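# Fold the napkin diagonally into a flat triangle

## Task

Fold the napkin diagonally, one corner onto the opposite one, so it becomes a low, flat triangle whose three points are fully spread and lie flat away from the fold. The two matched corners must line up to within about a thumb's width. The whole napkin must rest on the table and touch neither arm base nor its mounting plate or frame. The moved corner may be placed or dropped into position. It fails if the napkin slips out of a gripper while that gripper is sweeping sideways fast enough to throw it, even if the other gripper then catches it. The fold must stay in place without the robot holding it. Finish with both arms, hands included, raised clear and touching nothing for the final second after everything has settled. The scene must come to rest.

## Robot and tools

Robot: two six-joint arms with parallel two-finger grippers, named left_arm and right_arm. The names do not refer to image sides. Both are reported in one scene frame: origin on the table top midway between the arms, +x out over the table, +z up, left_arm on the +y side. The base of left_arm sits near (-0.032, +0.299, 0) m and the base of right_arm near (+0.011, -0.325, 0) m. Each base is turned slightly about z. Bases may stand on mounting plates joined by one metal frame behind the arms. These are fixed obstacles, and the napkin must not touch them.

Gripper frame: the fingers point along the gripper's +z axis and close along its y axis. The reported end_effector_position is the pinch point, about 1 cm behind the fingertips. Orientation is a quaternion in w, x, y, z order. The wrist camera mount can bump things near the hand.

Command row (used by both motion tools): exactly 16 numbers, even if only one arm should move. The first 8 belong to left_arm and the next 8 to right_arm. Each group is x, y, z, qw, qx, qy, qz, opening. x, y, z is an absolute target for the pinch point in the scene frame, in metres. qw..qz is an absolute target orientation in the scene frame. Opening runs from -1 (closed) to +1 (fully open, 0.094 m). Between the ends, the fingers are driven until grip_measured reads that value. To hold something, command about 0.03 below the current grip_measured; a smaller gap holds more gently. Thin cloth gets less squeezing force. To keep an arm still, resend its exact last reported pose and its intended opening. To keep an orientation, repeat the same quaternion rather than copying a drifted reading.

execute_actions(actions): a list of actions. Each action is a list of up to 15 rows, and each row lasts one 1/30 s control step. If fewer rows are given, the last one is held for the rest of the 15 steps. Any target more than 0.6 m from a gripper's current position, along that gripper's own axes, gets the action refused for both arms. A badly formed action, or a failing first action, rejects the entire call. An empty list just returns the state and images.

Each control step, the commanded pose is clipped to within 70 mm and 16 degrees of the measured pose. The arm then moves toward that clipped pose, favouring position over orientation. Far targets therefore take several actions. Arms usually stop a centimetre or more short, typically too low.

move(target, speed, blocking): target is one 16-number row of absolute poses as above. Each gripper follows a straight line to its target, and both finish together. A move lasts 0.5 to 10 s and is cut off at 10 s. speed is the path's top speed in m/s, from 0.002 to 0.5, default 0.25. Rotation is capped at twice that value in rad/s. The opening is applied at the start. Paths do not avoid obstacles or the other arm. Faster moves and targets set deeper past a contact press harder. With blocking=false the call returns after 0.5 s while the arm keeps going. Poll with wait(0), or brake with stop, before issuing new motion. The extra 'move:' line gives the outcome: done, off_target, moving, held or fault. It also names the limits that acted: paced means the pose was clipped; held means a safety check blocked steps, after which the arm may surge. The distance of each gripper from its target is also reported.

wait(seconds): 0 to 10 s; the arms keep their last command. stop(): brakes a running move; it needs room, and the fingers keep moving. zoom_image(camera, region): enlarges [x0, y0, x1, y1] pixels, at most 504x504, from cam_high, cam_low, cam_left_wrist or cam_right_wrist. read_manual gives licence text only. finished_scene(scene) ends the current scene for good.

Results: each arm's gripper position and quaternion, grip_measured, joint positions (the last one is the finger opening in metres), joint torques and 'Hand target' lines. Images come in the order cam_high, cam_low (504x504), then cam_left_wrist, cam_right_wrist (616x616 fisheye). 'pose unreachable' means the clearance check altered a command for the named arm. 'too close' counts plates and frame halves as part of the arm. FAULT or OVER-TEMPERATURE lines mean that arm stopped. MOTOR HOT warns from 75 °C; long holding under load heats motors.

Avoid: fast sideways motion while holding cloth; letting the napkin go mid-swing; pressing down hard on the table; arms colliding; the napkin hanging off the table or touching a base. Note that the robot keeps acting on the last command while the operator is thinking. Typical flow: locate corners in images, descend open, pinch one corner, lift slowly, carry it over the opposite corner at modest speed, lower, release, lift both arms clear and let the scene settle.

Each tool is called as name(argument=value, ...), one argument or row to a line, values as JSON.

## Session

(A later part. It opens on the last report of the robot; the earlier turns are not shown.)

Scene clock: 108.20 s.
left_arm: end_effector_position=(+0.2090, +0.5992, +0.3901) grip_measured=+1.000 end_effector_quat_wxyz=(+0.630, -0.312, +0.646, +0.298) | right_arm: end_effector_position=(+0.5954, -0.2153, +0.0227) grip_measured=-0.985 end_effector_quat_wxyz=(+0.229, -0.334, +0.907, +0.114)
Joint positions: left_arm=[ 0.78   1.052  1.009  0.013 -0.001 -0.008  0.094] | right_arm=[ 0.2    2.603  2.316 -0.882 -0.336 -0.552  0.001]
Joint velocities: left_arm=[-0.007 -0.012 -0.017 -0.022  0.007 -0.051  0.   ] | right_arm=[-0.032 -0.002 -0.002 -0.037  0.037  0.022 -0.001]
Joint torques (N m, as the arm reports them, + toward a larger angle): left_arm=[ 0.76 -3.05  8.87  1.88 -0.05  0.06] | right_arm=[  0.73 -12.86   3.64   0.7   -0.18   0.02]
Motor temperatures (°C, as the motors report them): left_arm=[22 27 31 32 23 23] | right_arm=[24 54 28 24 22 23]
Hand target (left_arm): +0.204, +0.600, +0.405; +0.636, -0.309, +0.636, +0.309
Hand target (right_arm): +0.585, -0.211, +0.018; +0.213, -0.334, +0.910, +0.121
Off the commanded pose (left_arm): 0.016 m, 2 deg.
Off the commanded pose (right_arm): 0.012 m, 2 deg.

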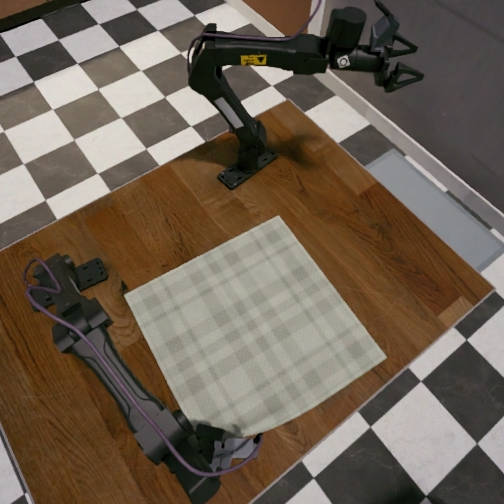

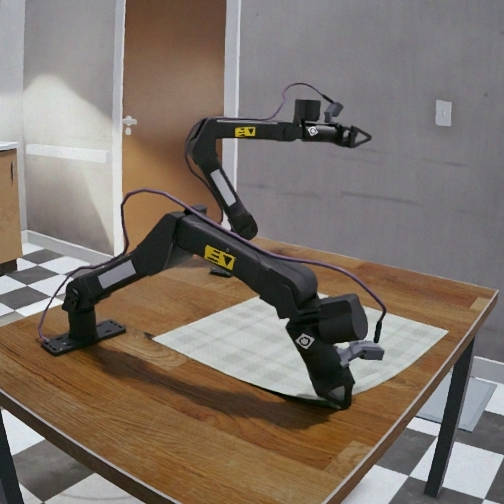

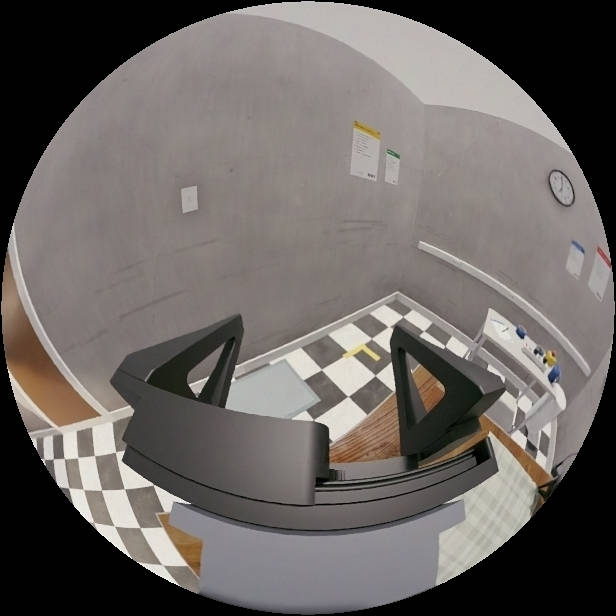

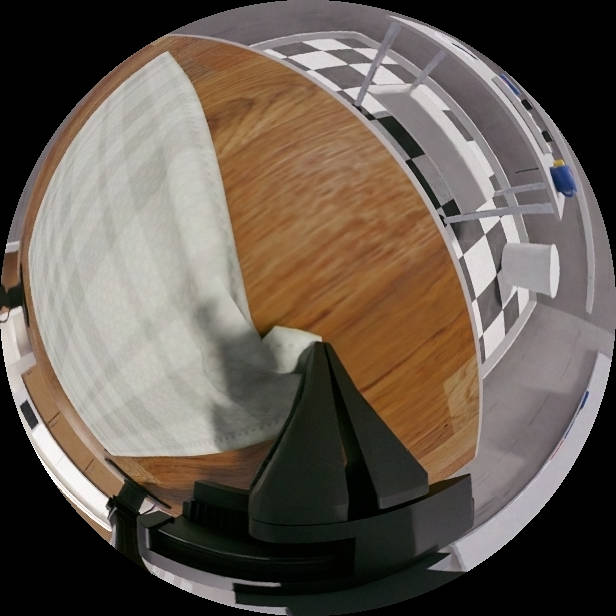

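move(
  target=[0.204,0.60,0.405,0.636,-0.309,0.636,0.309,1, 0.565,-0.183,0.10,0.2223,-0.328,0.9126,0.097,-1],
  speed=0.08,
)

move(
  target=[0.204,0.60,0.405,0.636,-0.309,0.636,0.309,1, 0.48,-0.09,0.17,0.228,-0.324,0.914,0.081,-1],
  speed=0.12,
)

move(
  target=[0.204,0.60,0.405,0.636,-0.309,0.636,0.309,1, 0.38,0.021,0.21,0.239,-0.370,0.892,0.099,-1],
  speed=0.12,
)

Scene clock: 115.57 s.
left_arm: end_effector_position=(+0.2090, +0.5992, +0.3901) grip_measured=+1.000 end_effector_quat_wxyz=(+0.630, -0.312, +0.646, +0.298) | right_arm: end_effector_position=(+0.5676, -0.1849, +0.0815) grip_measured=-0.985 end_effector_quat_wxyz=(+0.215, -0.329, +0.914, +0.099)
Joint positions: left_arm=[ 0.78   1.052  1.009  0.013 -0.001 -0.008  0.094] | right_arm=[ 0.278  2.47   2.316 -1.017 -0.269 -0.473  0.001]
Joint velocities: left_arm=[-0.007  0.017 -0.007  0.022  0.022 -0.081  0.   ] | right_arm=[-0.017 -0.022 -0.002  0.037 -0.066 -0.007  0.   ]
Joint torques (N m, as the arm reports them, + toward a larger angle): left_arm=[ 0.71 -2.96  8.97  1.87 -0.06  0.07] | right_arm=[  0.42 -13.93   6.36   0.67  -0.07   0.01]
Motor temperatures (°C, as the motors report them): left_arm=[22 27 31 33 23 23] | right_arm=[24 55 28 24 22 23]
Hand target (left_arm): +0.204, +0.600, +0.405; +0.636, -0.309, +0.636, +0.309
Hand target (right_arm): +0.564, -0.183, +0.099; +0.222, -0.328, +0.913, +0.097
Off the commanded pose (left_arm): 0.016 m, 2 deg.
Off the commanded pose (right_arm): 0.019 m, 1 deg.
move: off_target (left_arm, right_arm)

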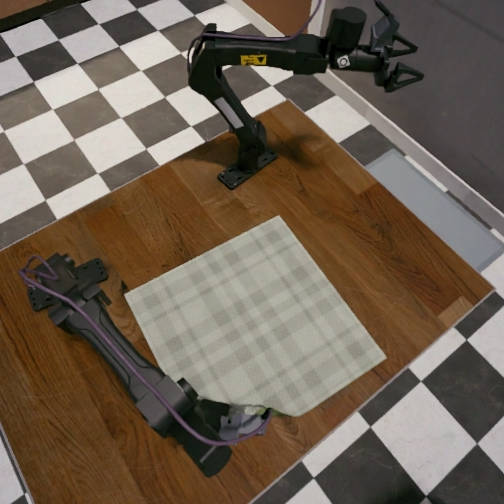

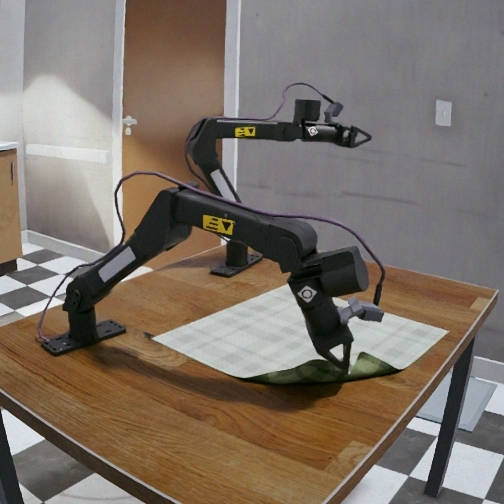

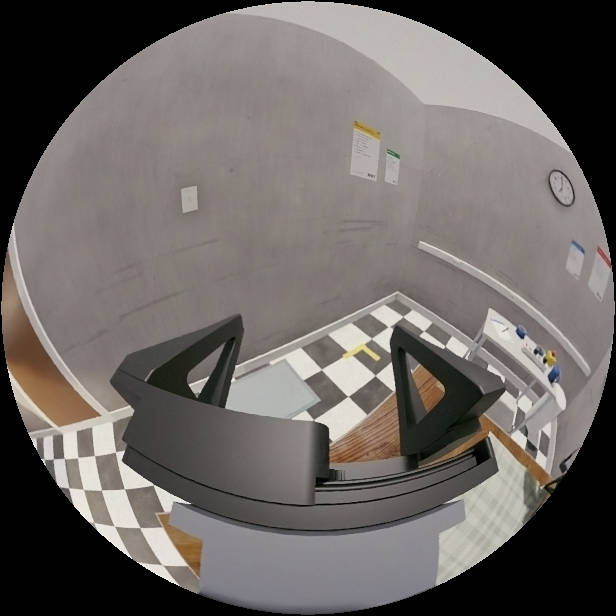

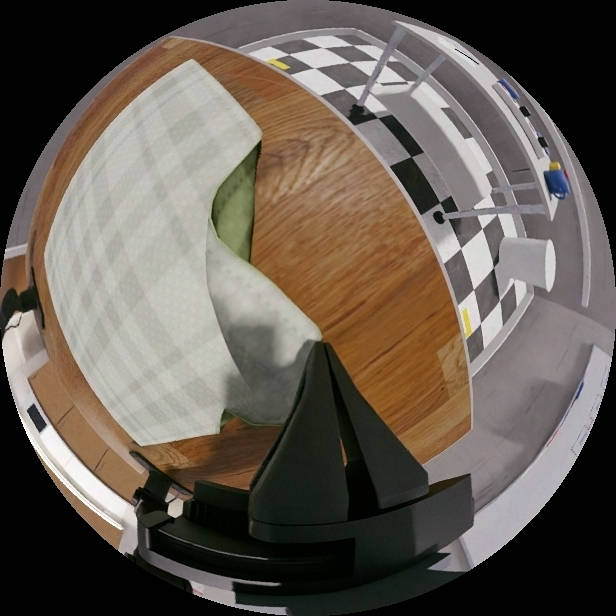

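Scene clock: 117.37 s.
left_arm: end_effector_position=(+0.2090, +0.5992, +0.3901) grip_measured=+1.000 end_effector_quat_wxyz=(+0.630, -0.312, +0.646, +0.298) | right_arm: end_effector_position=(+0.4840, -0.0876, +0.1584) grip_measured=-0.985 end_effector_quat_wxyz=(+0.224, -0.328, +0.914, +0.084)
Joint positions: left_arm=[ 0.78   1.052  1.009  0.013 -0.001 -0.008  0.094] | right_arm=[ 0.535  2.171  2.099 -1.033 -0.131 -0.24   0.001]
Joint velocities: left_arm=[-0.002 -0.022  0.002 -0.066  0.007 -0.037  0.   ] | right_arm=[ 0.002  0.002  0.007 -0.037  0.022  0.125  0.   ]
Joint torques (N m, as the arm reports them, + toward a larger angle): left_arm=[ 0.65 -3.06  8.94  1.88 -0.02  0.07] | right_arm=[  0.09 -11.8    5.6    0.78   0.04   0.03]
Motor temperatures (°C, as the motors report them): left_arm=[22 27 31 33 23 23] | right_arm=[24 55 28 24 22 23]
Hand target (left_arm): +0.204, +0.600, +0.405; +0.636, -0.309, +0.636, +0.309
Hand target (right_arm): +0.479, -0.091, +0.169; +0.228, -0.324, +0.915, +0.081
Off the commanded pose (left_arm): 0.016 m, 2 deg.
Off the commanded pose (right_arm): 0.013 m, 1 deg.
move: off_target (left_arm, right_arm)

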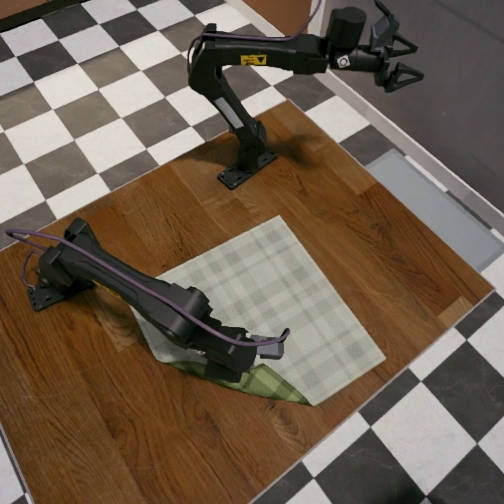

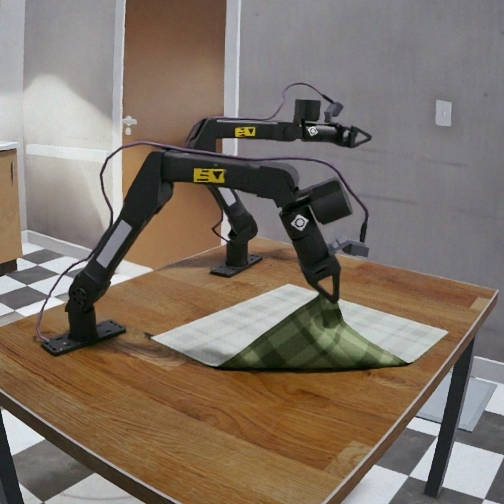

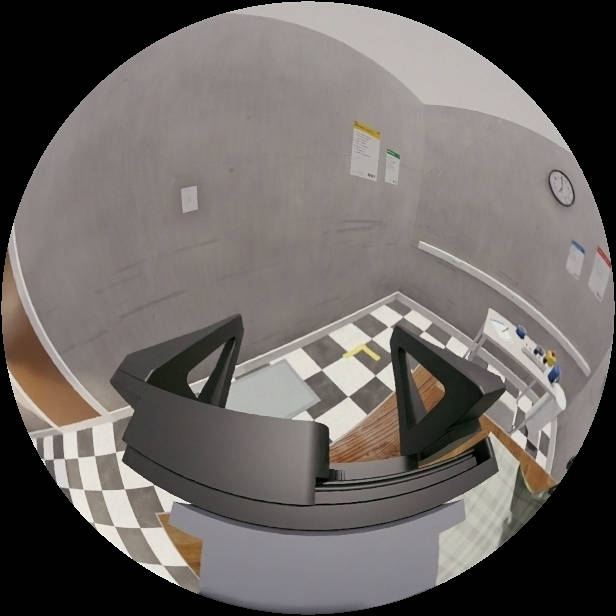

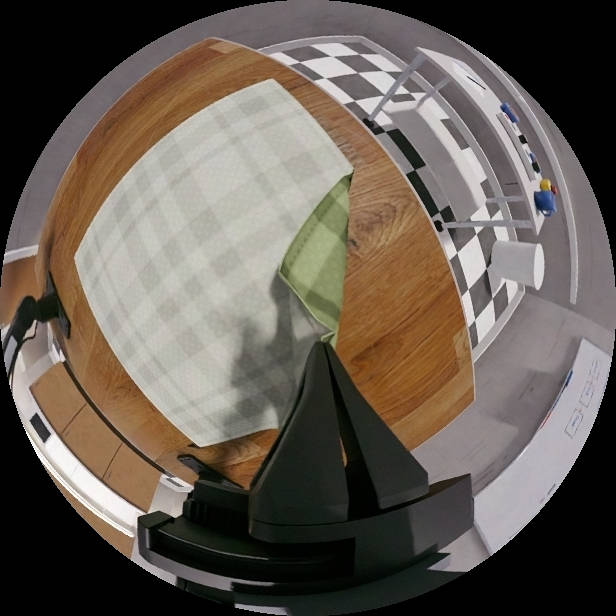

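Scene clock: 119.17 s.
left_arm: end_effector_position=(+0.2090, +0.5992, +0.3901) grip_measured=+1.000 end_effector_quat_wxyz=(+0.630, -0.312, +0.646, +0.298) | right_arm: end_effector_position=(+0.3796, +0.0220, +0.1849) grip_measured=-0.985 end_effector_quat_wxyz=(+0.217, -0.376, +0.896, +0.096)
Joint positions: left_arm=[ 0.78   1.052  1.009  0.013 -0.001 -0.008  0.094] | right_arm=[ 0.857  2.069  2.049 -1.074 -0.033 -0.046  0.001]
Joint velocities: left_arm=[ 0.002 -0.002  0.007  0.022  0.022 -0.022  0.   ] | right_arm=[-0.012  0.002 -0.017 -0.066 -0.066 -0.051  0.   ]
Joint torques (N m, as the arm reports them, + toward a larger angle): left_arm=[ 0.67 -2.87  8.9   1.88 -0.06  0.05] | right_arm=[  0.01 -11.62   8.23   0.84   0.13   0.02]
Motor temperatures (°C, as the motors report them): left_arm=[22 27 31 33 23 23] | right_arm=[24 55 28 24 22 23]
Hand target (left_arm): +0.204, +0.600, +0.405; +0.636, -0.309, +0.636, +0.309
Hand target (right_arm): +0.379, +0.019, +0.209; +0.238, -0.370, +0.892, +0.099
Off the commanded pose (left_arm): 0.016 m, 2 deg.
Off the commanded pose (right_arm): 0.025 m, 3 deg.
move: off_target (left_arm, right_arm)

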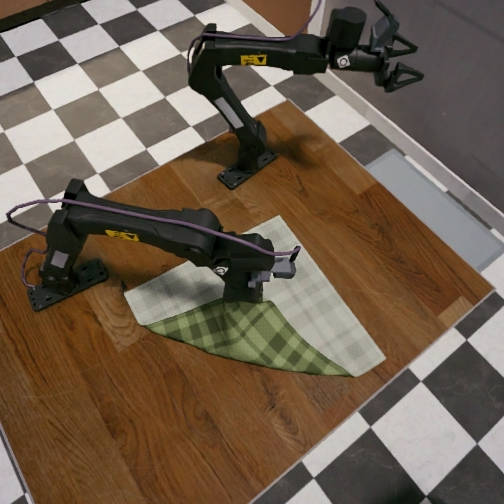

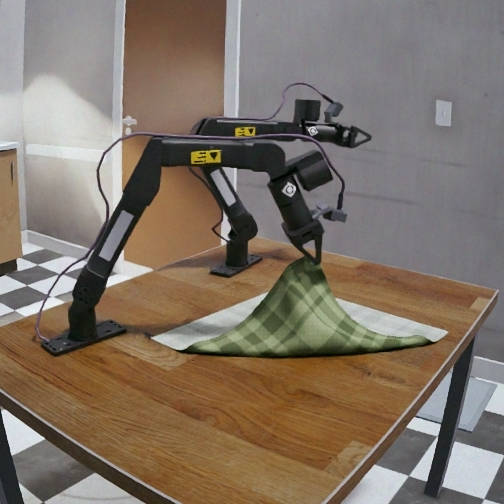

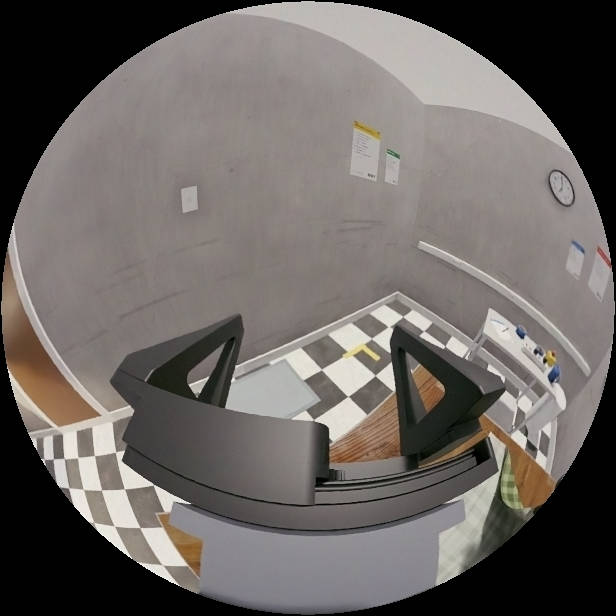

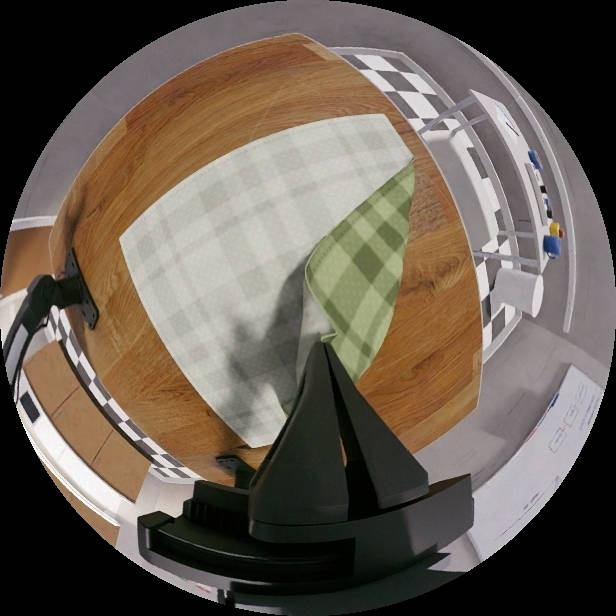

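execute_actions(
  actions=[],
)

Scene clock: 127.00 s.
left_arm: end_effector_position=(+0.2090, +0.5992, +0.3901) grip_measured=+1.000 end_effector_quat_wxyz=(+0.630, -0.312, +0.646, +0.298) | right_arm: end_effector_position=(+0.3797, +0.0217, +0.1848) grip_measured=-0.985 end_effector_quat_wxyz=(+0.216, -0.375, +0.896, +0.095)
Joint positions: left_arm=[ 0.78   1.052  1.009  0.013 -0.001 -0.008  0.094] | right_arm=[ 0.857  2.069  2.049 -1.075 -0.032 -0.045  0.001]
Joint velocities: left_arm=[ 0.002  0.012 -0.002 -0.022 -0.051 -0.007  0.   ] | right_arm=[ 0.002 -0.007  0.002 -0.022 -0.022  0.037  0.   ]
Joint torques (N m, as the arm reports them, + toward a larger angle): left_arm=[ 0.79 -3.05  8.82  1.87 -0.03  0.09] | right_arm=[  0.06 -11.59   8.21   0.84   0.11   0.04]
Motor temperatures (°C, as the motors report them): left_arm=[22 27 31 33 23 23] | right_arm=[24 54 29 24 22 23]
Hand target (left_arm): +0.204, +0.600, +0.405; +0.636, -0.309, +0.636, +0.309
Hand target (right_arm): +0.379, +0.019, +0.209; +0.238, -0.370, +0.892, +0.099
Off the commanded pose (left_arm): 0.016 m, 2 deg.
Off the commanded pose (right_arm): 0.025 m, 3 deg.

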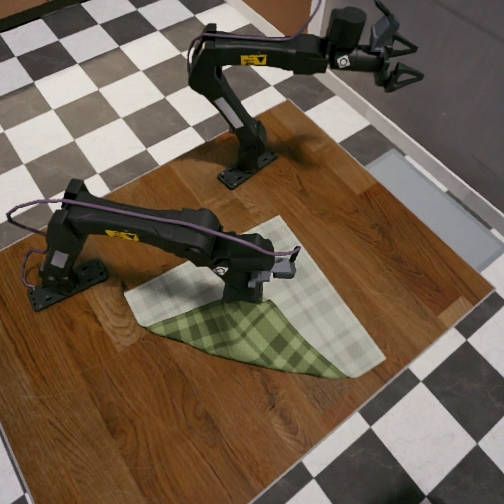

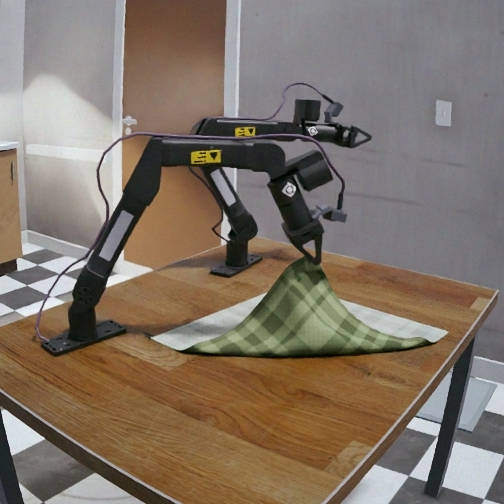

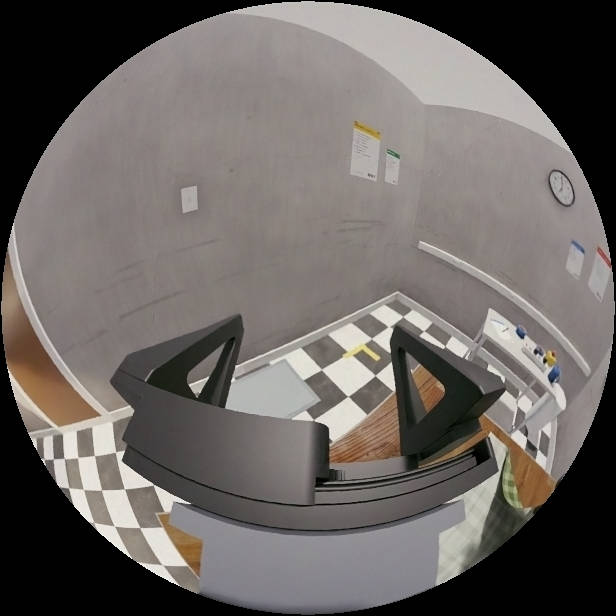

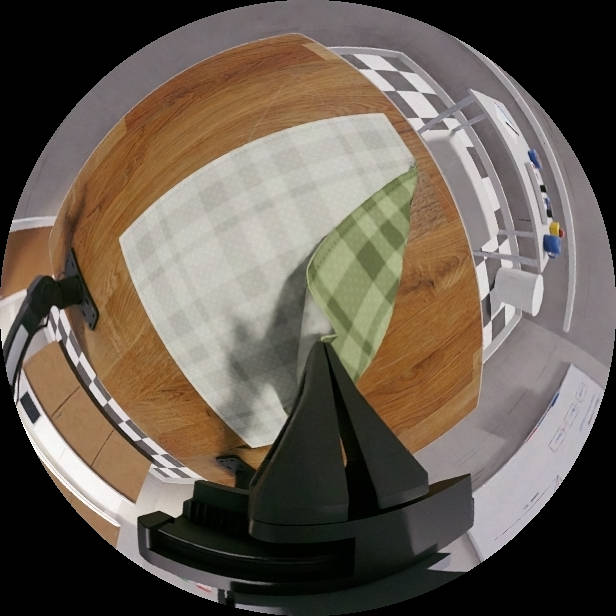

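move(
  target=[0.204,0.60,0.405,0.636,-0.309,0.636,0.309,1,0.272,0.14,0.13,0.28,-0.41,0.857,0.135,-1],
  speed=0.12,
)

move(
  target=[0.204,0.60,0.405,0.636,-0.309,0.636,0.309,1,0.215,0.21,0.075,0.303,-0.434,0.834,0.158,-1],
  speed=0.09,
)

Scene clock: 131.63 s.
left_arm: end_effector_position=(+0.2090, +0.5992, +0.3901) grip_measured=+1.000 end_effector_quat_wxyz=(+0.630, -0.312, +0.646, +0.298) | right_arm: end_effector_position=(+0.2692, +0.1379, +0.1274) grip_measured=-0.985 end_effector_quat_wxyz=(+0.268, -0.417, +0.858, +0.133)
Joint positions: left_arm=[ 0.78   1.052  1.009  0.013 -0.001 -0.008  0.094] | right_arm=[ 1.209  2.038  1.708 -0.642  0.102  0.157  0.001]
Joint velocities: left_arm=[-0.007 -0.007 -0.002  0.022 -0.066 -0.139  0.   ] | right_arm=[-0.002 -0.007 -0.012 -0.022  0.081  0.051  0.   ]
Joint torques (N m, as the arm reports them, + toward a larger angle): left_arm=[ 0.69 -2.94  8.81  1.87 -0.01  0.08] | right_arm=[-0.03 -9.66  5.56  1.47  0.18  0.07]
Motor temperatures (°C, as the motors report them): left_arm=[22 27 31 33 23 23] | right_arm=[24 53 29 25 22 23]
Hand target (left_arm): +0.204, +0.600, +0.405; +0.636, -0.309, +0.636, +0.309
Hand target (right_arm): +0.272, +0.139, +0.130; +0.279, -0.411, +0.857, +0.136
Off the commanded pose (left_arm): 0.016 m, 2 deg.
Off the commanded pose (right_arm): 0.004 m, 2 deg.
move: off_target (left_arm)

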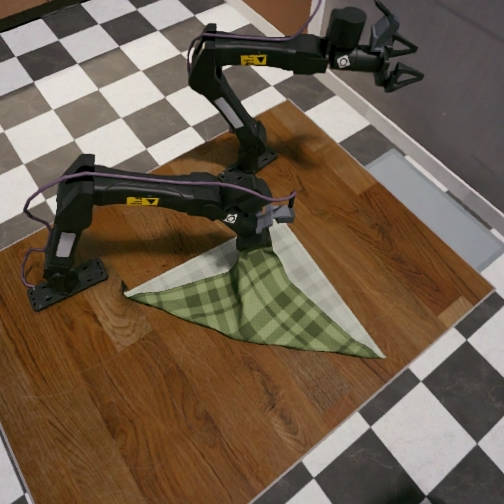

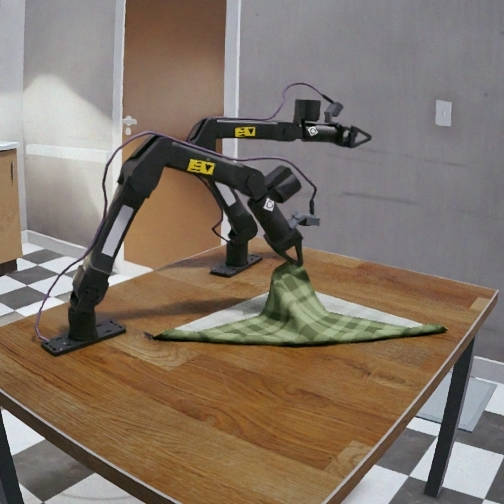

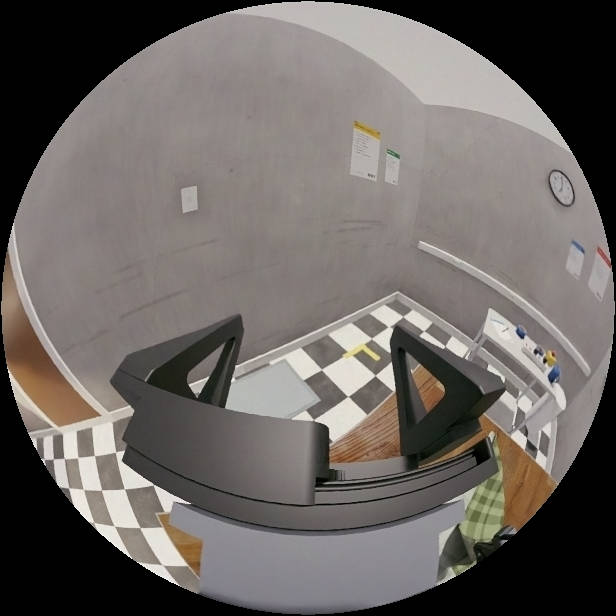

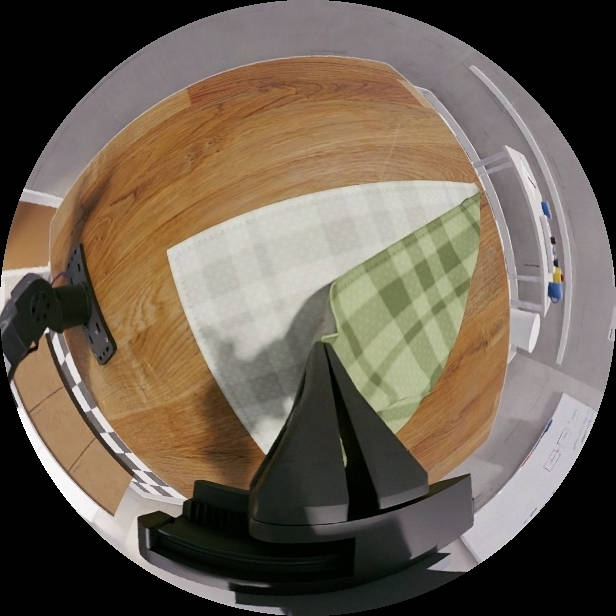

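Scene clock: 133.30 s.
left_arm: end_effector_position=(+0.2090, +0.5992, +0.3901) grip_measured=+1.000 end_effector_quat_wxyz=(+0.630, -0.312, +0.646, +0.298) | right_arm: end_effector_position=(+0.2123, +0.2043, +0.0668) grip_measured=-0.985 end_effector_quat_wxyz=(+0.286, -0.442, +0.837, +0.150)
Joint positions: left_arm=[ 0.78   1.052  1.009  0.013 -0.001 -0.008  0.094] | right_arm=[ 1.376  2.204  1.694 -0.424  0.177  0.23   0.001]
Joint velocities: left_arm=[-0.007 -0.027 -0.012 -0.007  0.066 -0.051  0.   ] | right_arm=[ 0.002  0.007  0.002 -0.051  0.007 -0.037 -0.001]
Joint torques (N m, as the arm reports them, + toward a larger angle): left_arm=[ 0.8  -3.06  8.91  1.86 -0.01  0.06] | right_arm=[  0.26 -10.54   6.63   1.54   0.29   0.05]
Motor temperatures (°C, as the motors report them): left_arm=[22 27 31 33 23 23] | right_arm=[24 52 29 25 22 23]
Hand target (left_arm): +0.204, +0.600, +0.405; +0.636, -0.309, +0.636, +0.309
Hand target (right_arm): +0.215, +0.210, +0.075; +0.302, -0.434, +0.834, +0.158
Off the commanded pose (left_arm): 0.016 m, 2 deg.
Off the commanded pose (right_arm): 0.010 m, 2 deg.
move: off_target (left_arm)

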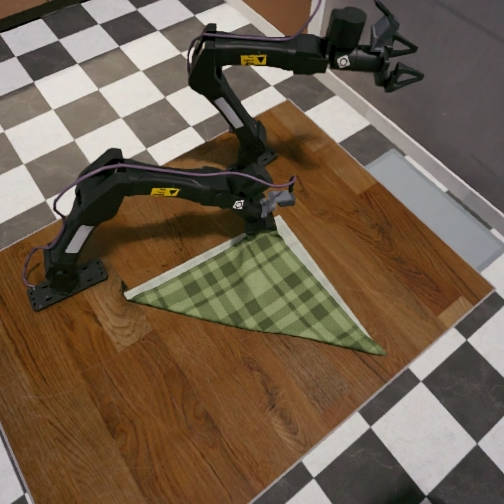

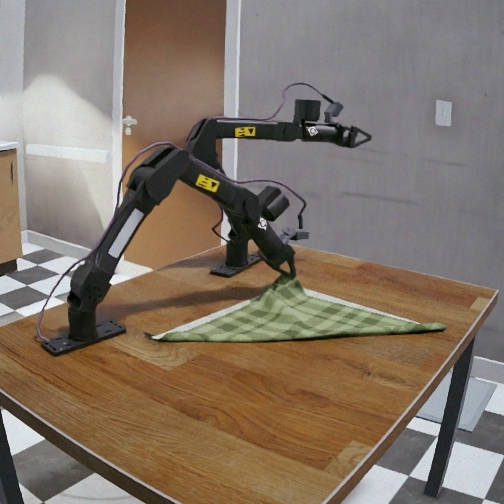

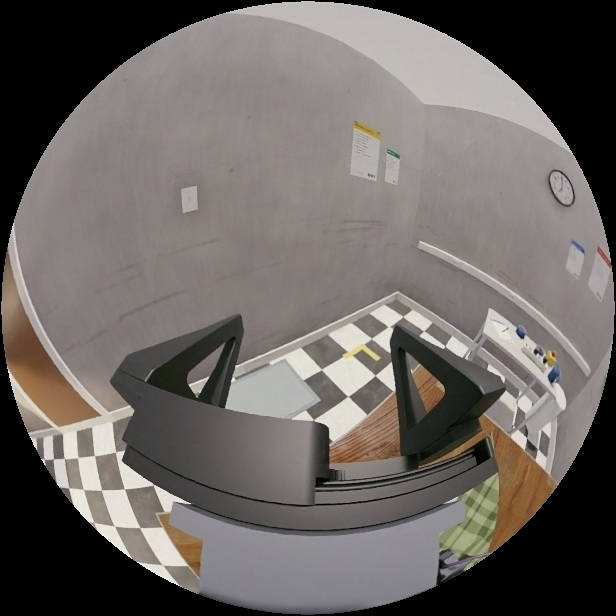

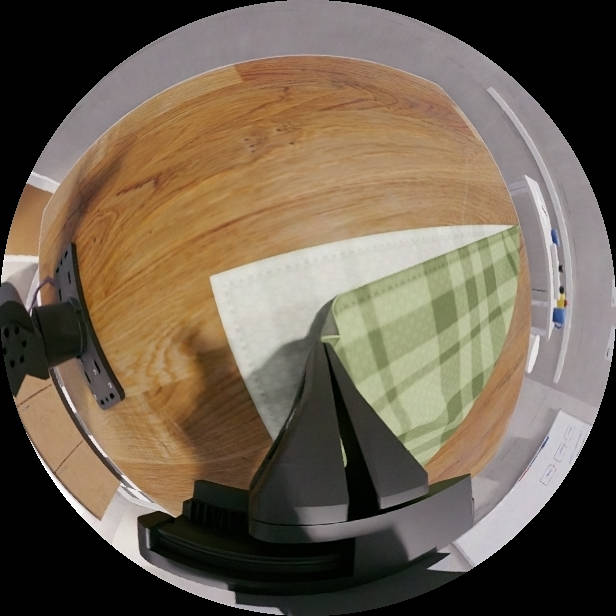

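move(
  target=[0.204,0.60,0.405,0.636,-0.309,0.636,0.309,1,0.188,0.243,0.056,0.303,-0.434,0.834,0.158,-1],
  speed=0.05,
)

Scene clock: 136.47 s.
left_arm: end_effector_position=(+0.2090, +0.5992, +0.3901) grip_measured=+1.000 end_effector_quat_wxyz=(+0.630, -0.312, +0.646, +0.298) | right_arm: end_effector_position=(+0.1850, +0.2298, +0.0384) grip_measured=-0.985 end_effector_quat_wxyz=(+0.282, -0.444, +0.838, +0.144)
Joint positions: left_arm=[ 0.78   1.052  1.009  0.013 -0.001 -0.008  0.094] | right_arm=[ 1.448  2.317  1.779 -0.423  0.222  0.288  0.001]
Joint velocities: left_arm=[ 0.022 -0.022 -0.002  0.051 -0.022  0.022  0.   ] | right_arm=[ 0.002  0.002  0.007 -0.051 -0.007 -0.051  0.   ]
Joint torques (N m, as the arm reports them, + toward a larger angle): left_arm=[ 0.65 -3.    8.86  1.88 -0.02  0.03] | right_arm=[  0.41 -10.82   9.57   1.28   0.31   0.01]
Motor temperatures (°C, as the motors report them): left_arm=[22 27 31 33 23 23] | right_arm=[24 52 29 25 22 23]
Hand target (left_arm): +0.204, +0.600, +0.405; +0.636, -0.309, +0.636, +0.309
Hand target (right_arm): +0.188, +0.242, +0.056; +0.303, -0.434, +0.834, +0.158
Off the commanded pose (left_arm): 0.016 m, 2 deg.
Off the commanded pose (right_arm): 0.022 m, 3 deg.
move: off_target (left_arm, right_arm)

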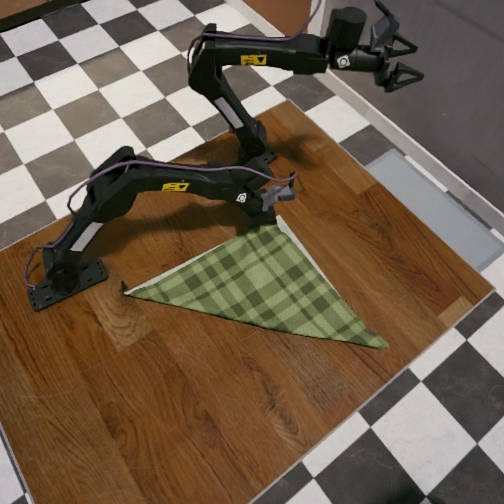

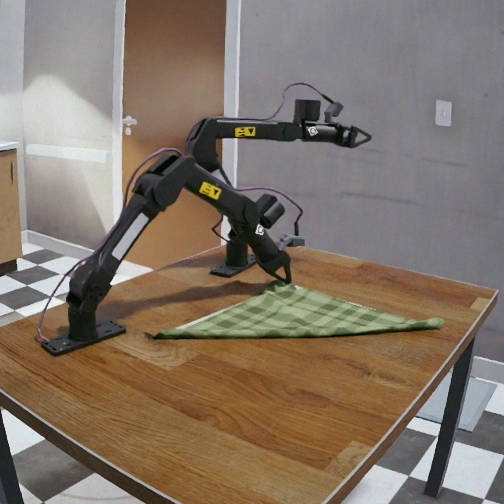

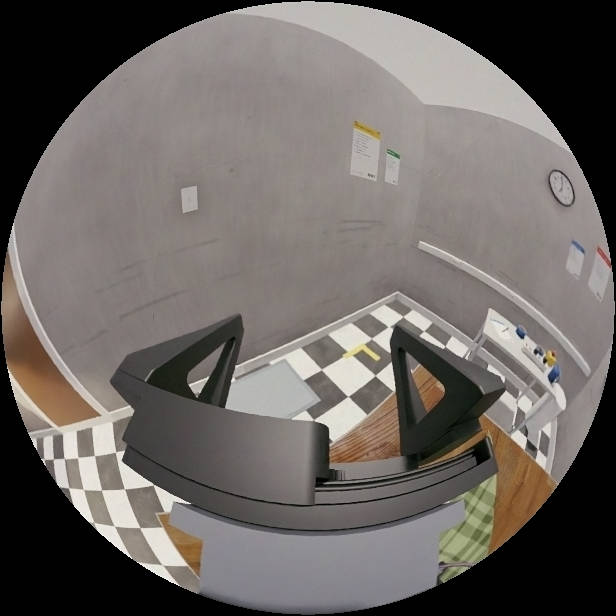

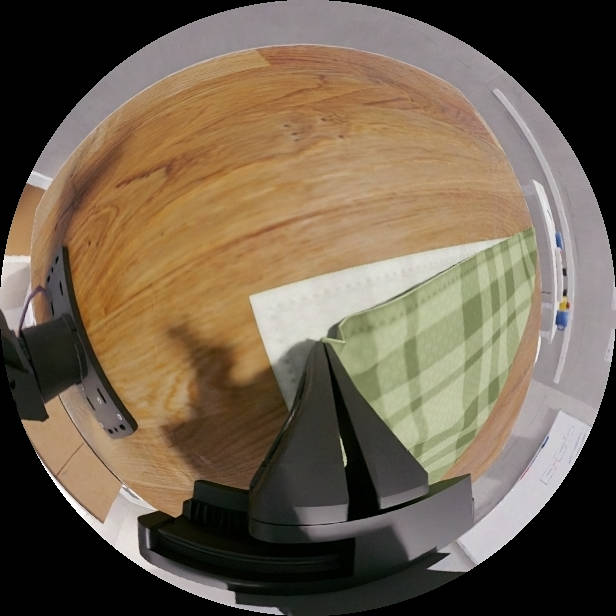

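zoom_image(
  camera="cam_high",
  region=[100, 180, 420, 380],
)

Region (100, 180, 420, 380) of cam_high's 504x504 image, scaled by 1.575, with more detail than that image has; it fills the top 315 rows of this view, and the rest is white.

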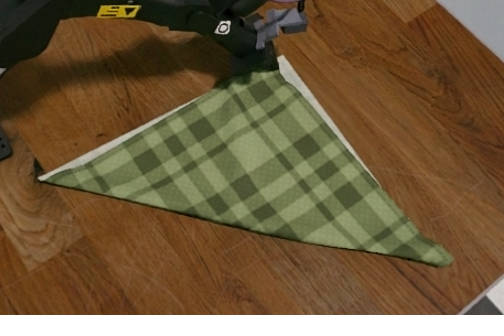

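move(
  target=[0.204,0.60,0.405,0.636,-0.309,0.636,0.309,1,0.192,0.262,0.062,0.303,-0.434,0.834,0.158,-1],
  speed=0.04,
)

zoom_image(
  camera="cam_high",
  region=[100, 180, 420, 380],
)

Scene clock: 142.43 s.
left_arm: end_effector_position=(+0.2090, +0.5992, +0.3901) grip_measured=+1.000 end_effector_quat_wxyz=(+0.630, -0.312, +0.646, +0.298) | right_arm: end_effector_position=(+0.1915, +0.2552, +0.0483) grip_measured=-0.985 end_effector_quat_wxyz=(+0.292, -0.439, +0.836, +0.153)
Joint positions: left_arm=[ 0.78   1.052  1.009  0.013 -0.001 -0.008  0.094] | right_arm=[ 1.448  2.398  1.945 -0.479  0.224  0.29   0.001]
Joint velocities: left_arm=[-0.012 -0.017  0.002 -0.022  0.022  0.022  0.   ] | right_arm=[-0.017  0.002 -0.012  0.007 -0.007  0.022 -0.001]
Joint torques (N m, as the arm reports them, + toward a larger angle): left_arm=[ 0.72 -2.94  8.81  1.86 -0.04  0.04] | right_arm=[  0.54 -11.3    9.89   1.09   0.31   0.04]
Motor temperatures (°C, as the motors report them): left_arm=[22 27 31 34 23 23] | right_arm=[24 51 30 25 22 23]
Hand target (left_arm): +0.204, +0.600, +0.405; +0.636, -0.309, +0.636, +0.309
Hand target (right_arm): +0.192, +0.262, +0.062; +0.303, -0.434, +0.833, +0.159
Off the commanded pose (left_arm): 0.016 m, 2 deg.
Off the commanded pose (right_arm): 0.015 m, 2 deg.
move: off_target (left_arm, right_arm)

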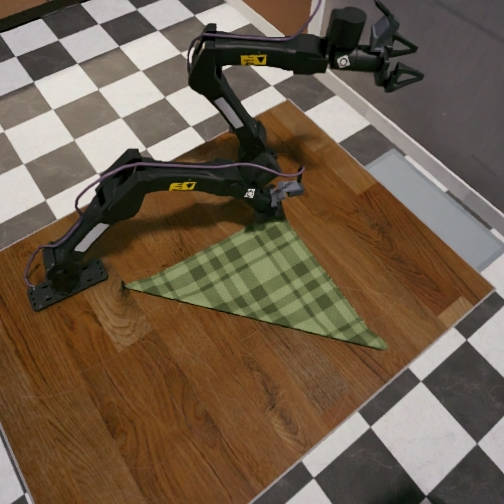

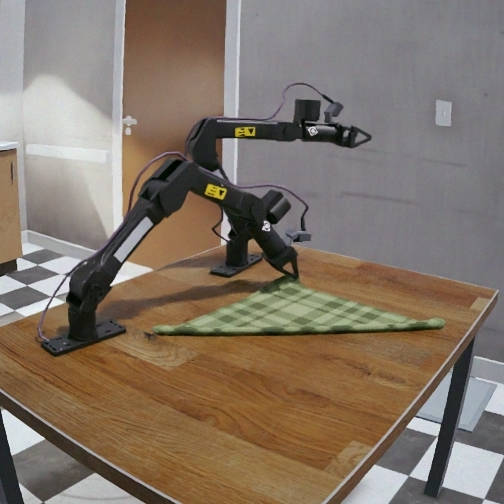

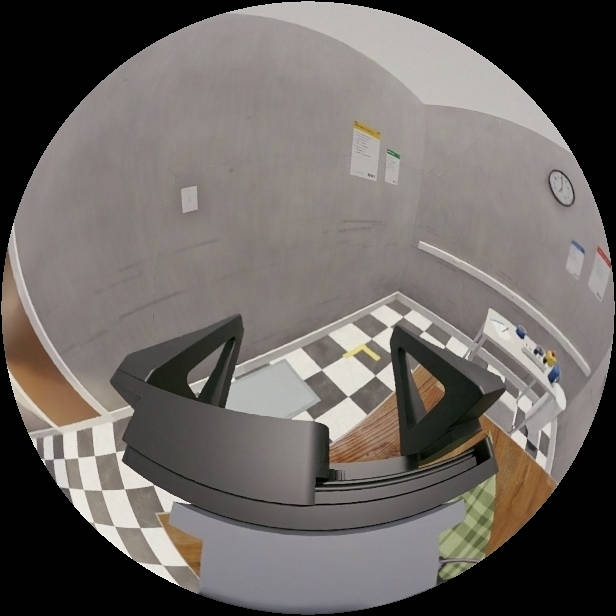

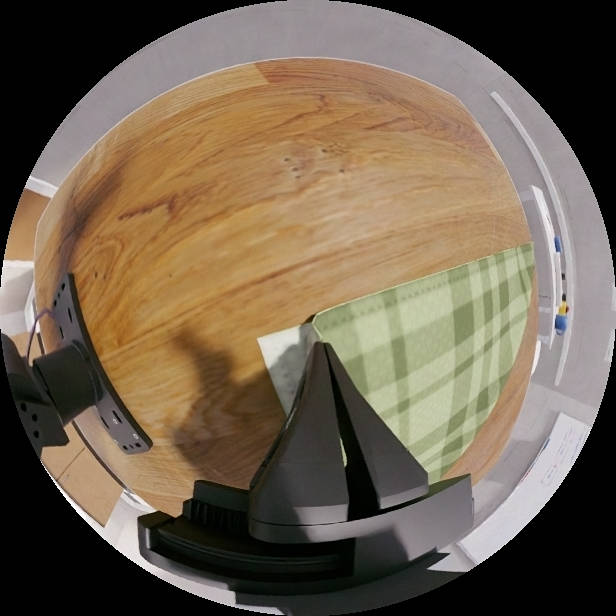

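Region (100, 180, 420, 380) of cam_high's 504x504 image, scaled by 1.575, with more detail than that image has; it fills the top 315 rows of this view, and the rest is white.

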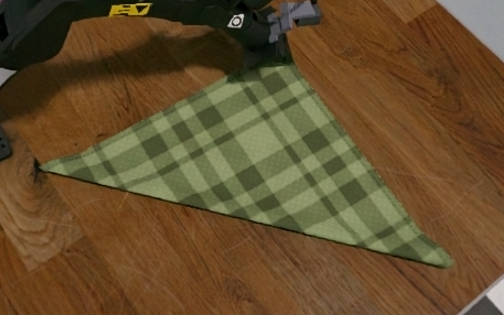

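execute_actions(
  actions=[
    [[0.204,0.60,0.405,0.636,-0.309,0.636,0.309,1,0.192,0.262,0.062,0.303,-0.434,0.834,0.158,-0.9],[0.204,0.60,0.405,0.636,-0.309,0.636,0.309,1,0.192,0.262,0.062,0.303,-0.434,0.834,0.158,-0.8],[0.204,0.60,0.405,0.636,-0.309,0.636,0.309,1,0.192,0.262,0.062,0.303,-0.434,0.834,0.158,-0.7],[0.204,0.60,0.405,0.636,-0.309,0.636,0.309,1,0.192,0.262,0.062,0.303,-0.434,0.834,0.158,-0.6]],
  ],
)

Scene clock: 146.80 s.
left_arm: end_effector_position=(+0.2090, +0.5992, +0.3901) grip_measured=+1.000 end_effector_quat_wxyz=(+0.630, -0.312, +0.646, +0.298) | right_arm: end_effector_position=(+0.1913, +0.2543, +0.0472) grip_measured=-0.602 end_effector_quat_wxyz=(+0.290, -0.440, +0.836, +0.152)
Joint positions: left_arm=[ 0.78   1.052  1.009  0.013 -0.001 -0.008  0.094] | right_arm=[ 1.448  2.398  1.945 -0.483  0.224  0.29   0.019]
Joint velocities: left_arm=[-0.007 -0.002  0.012  0.007 -0.022 -0.037  0.   ] | right_arm=[ 0.002 -0.017  0.007  0.081  0.007 -0.007 -0.001]
Joint torques (N m, as the arm reports them, + toward a larger angle): left_arm=[ 0.66 -2.91  8.96  1.89 -0.02  0.07] | right_arm=[  0.56 -11.37   9.8    1.07   0.31   0.04]
Motor temperatures (°C, as the motors report them): left_arm=[22 27 32 34 23 23] | right_arm=[24 52 30 25 22 23]
Hand target (left_arm): +0.204, +0.600, +0.405; +0.636, -0.309, +0.636, +0.309
Hand target (right_arm): +0.192, +0.261, +0.062; +0.303, -0.434, +0.834, +0.159
Off the commanded pose (left_arm): 0.016 m, 2 deg.
Off the commanded pose (right_arm): 0.017 m, 2 deg.

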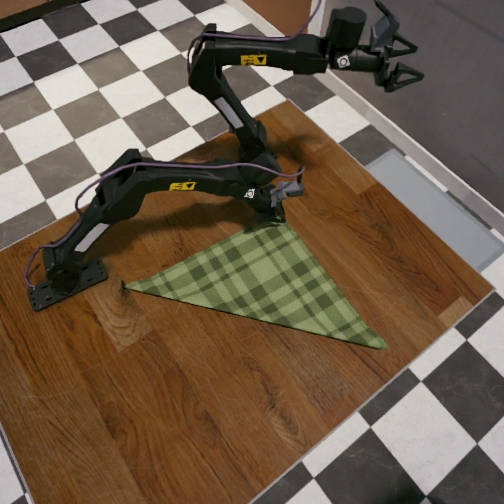

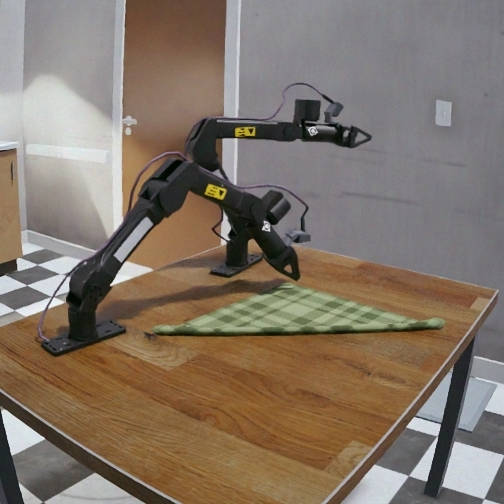

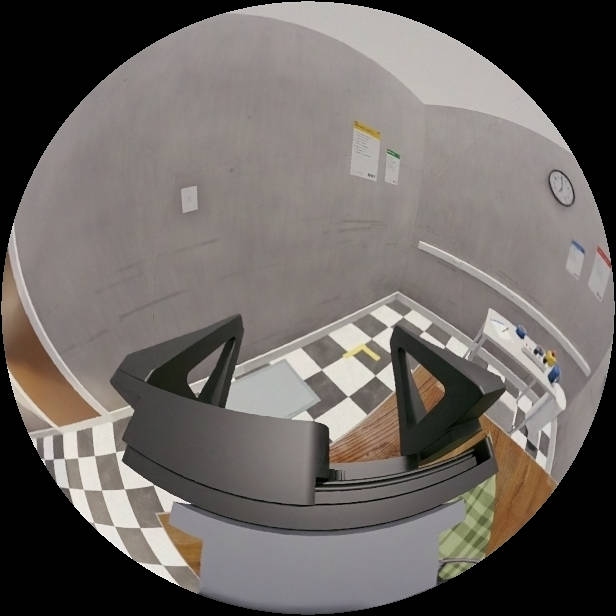

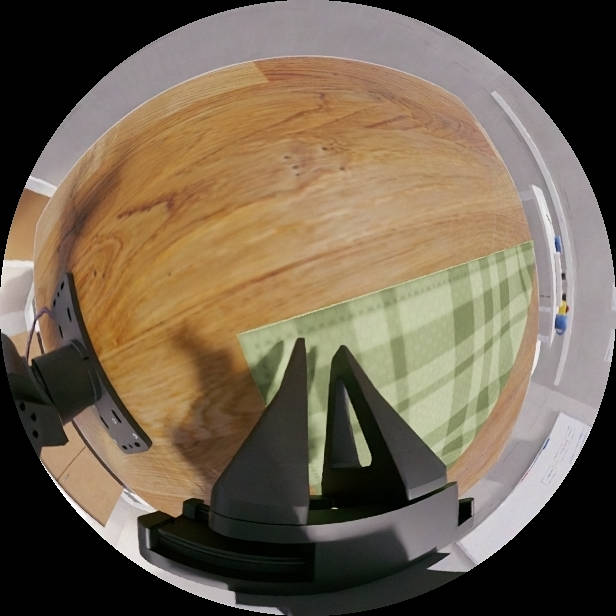

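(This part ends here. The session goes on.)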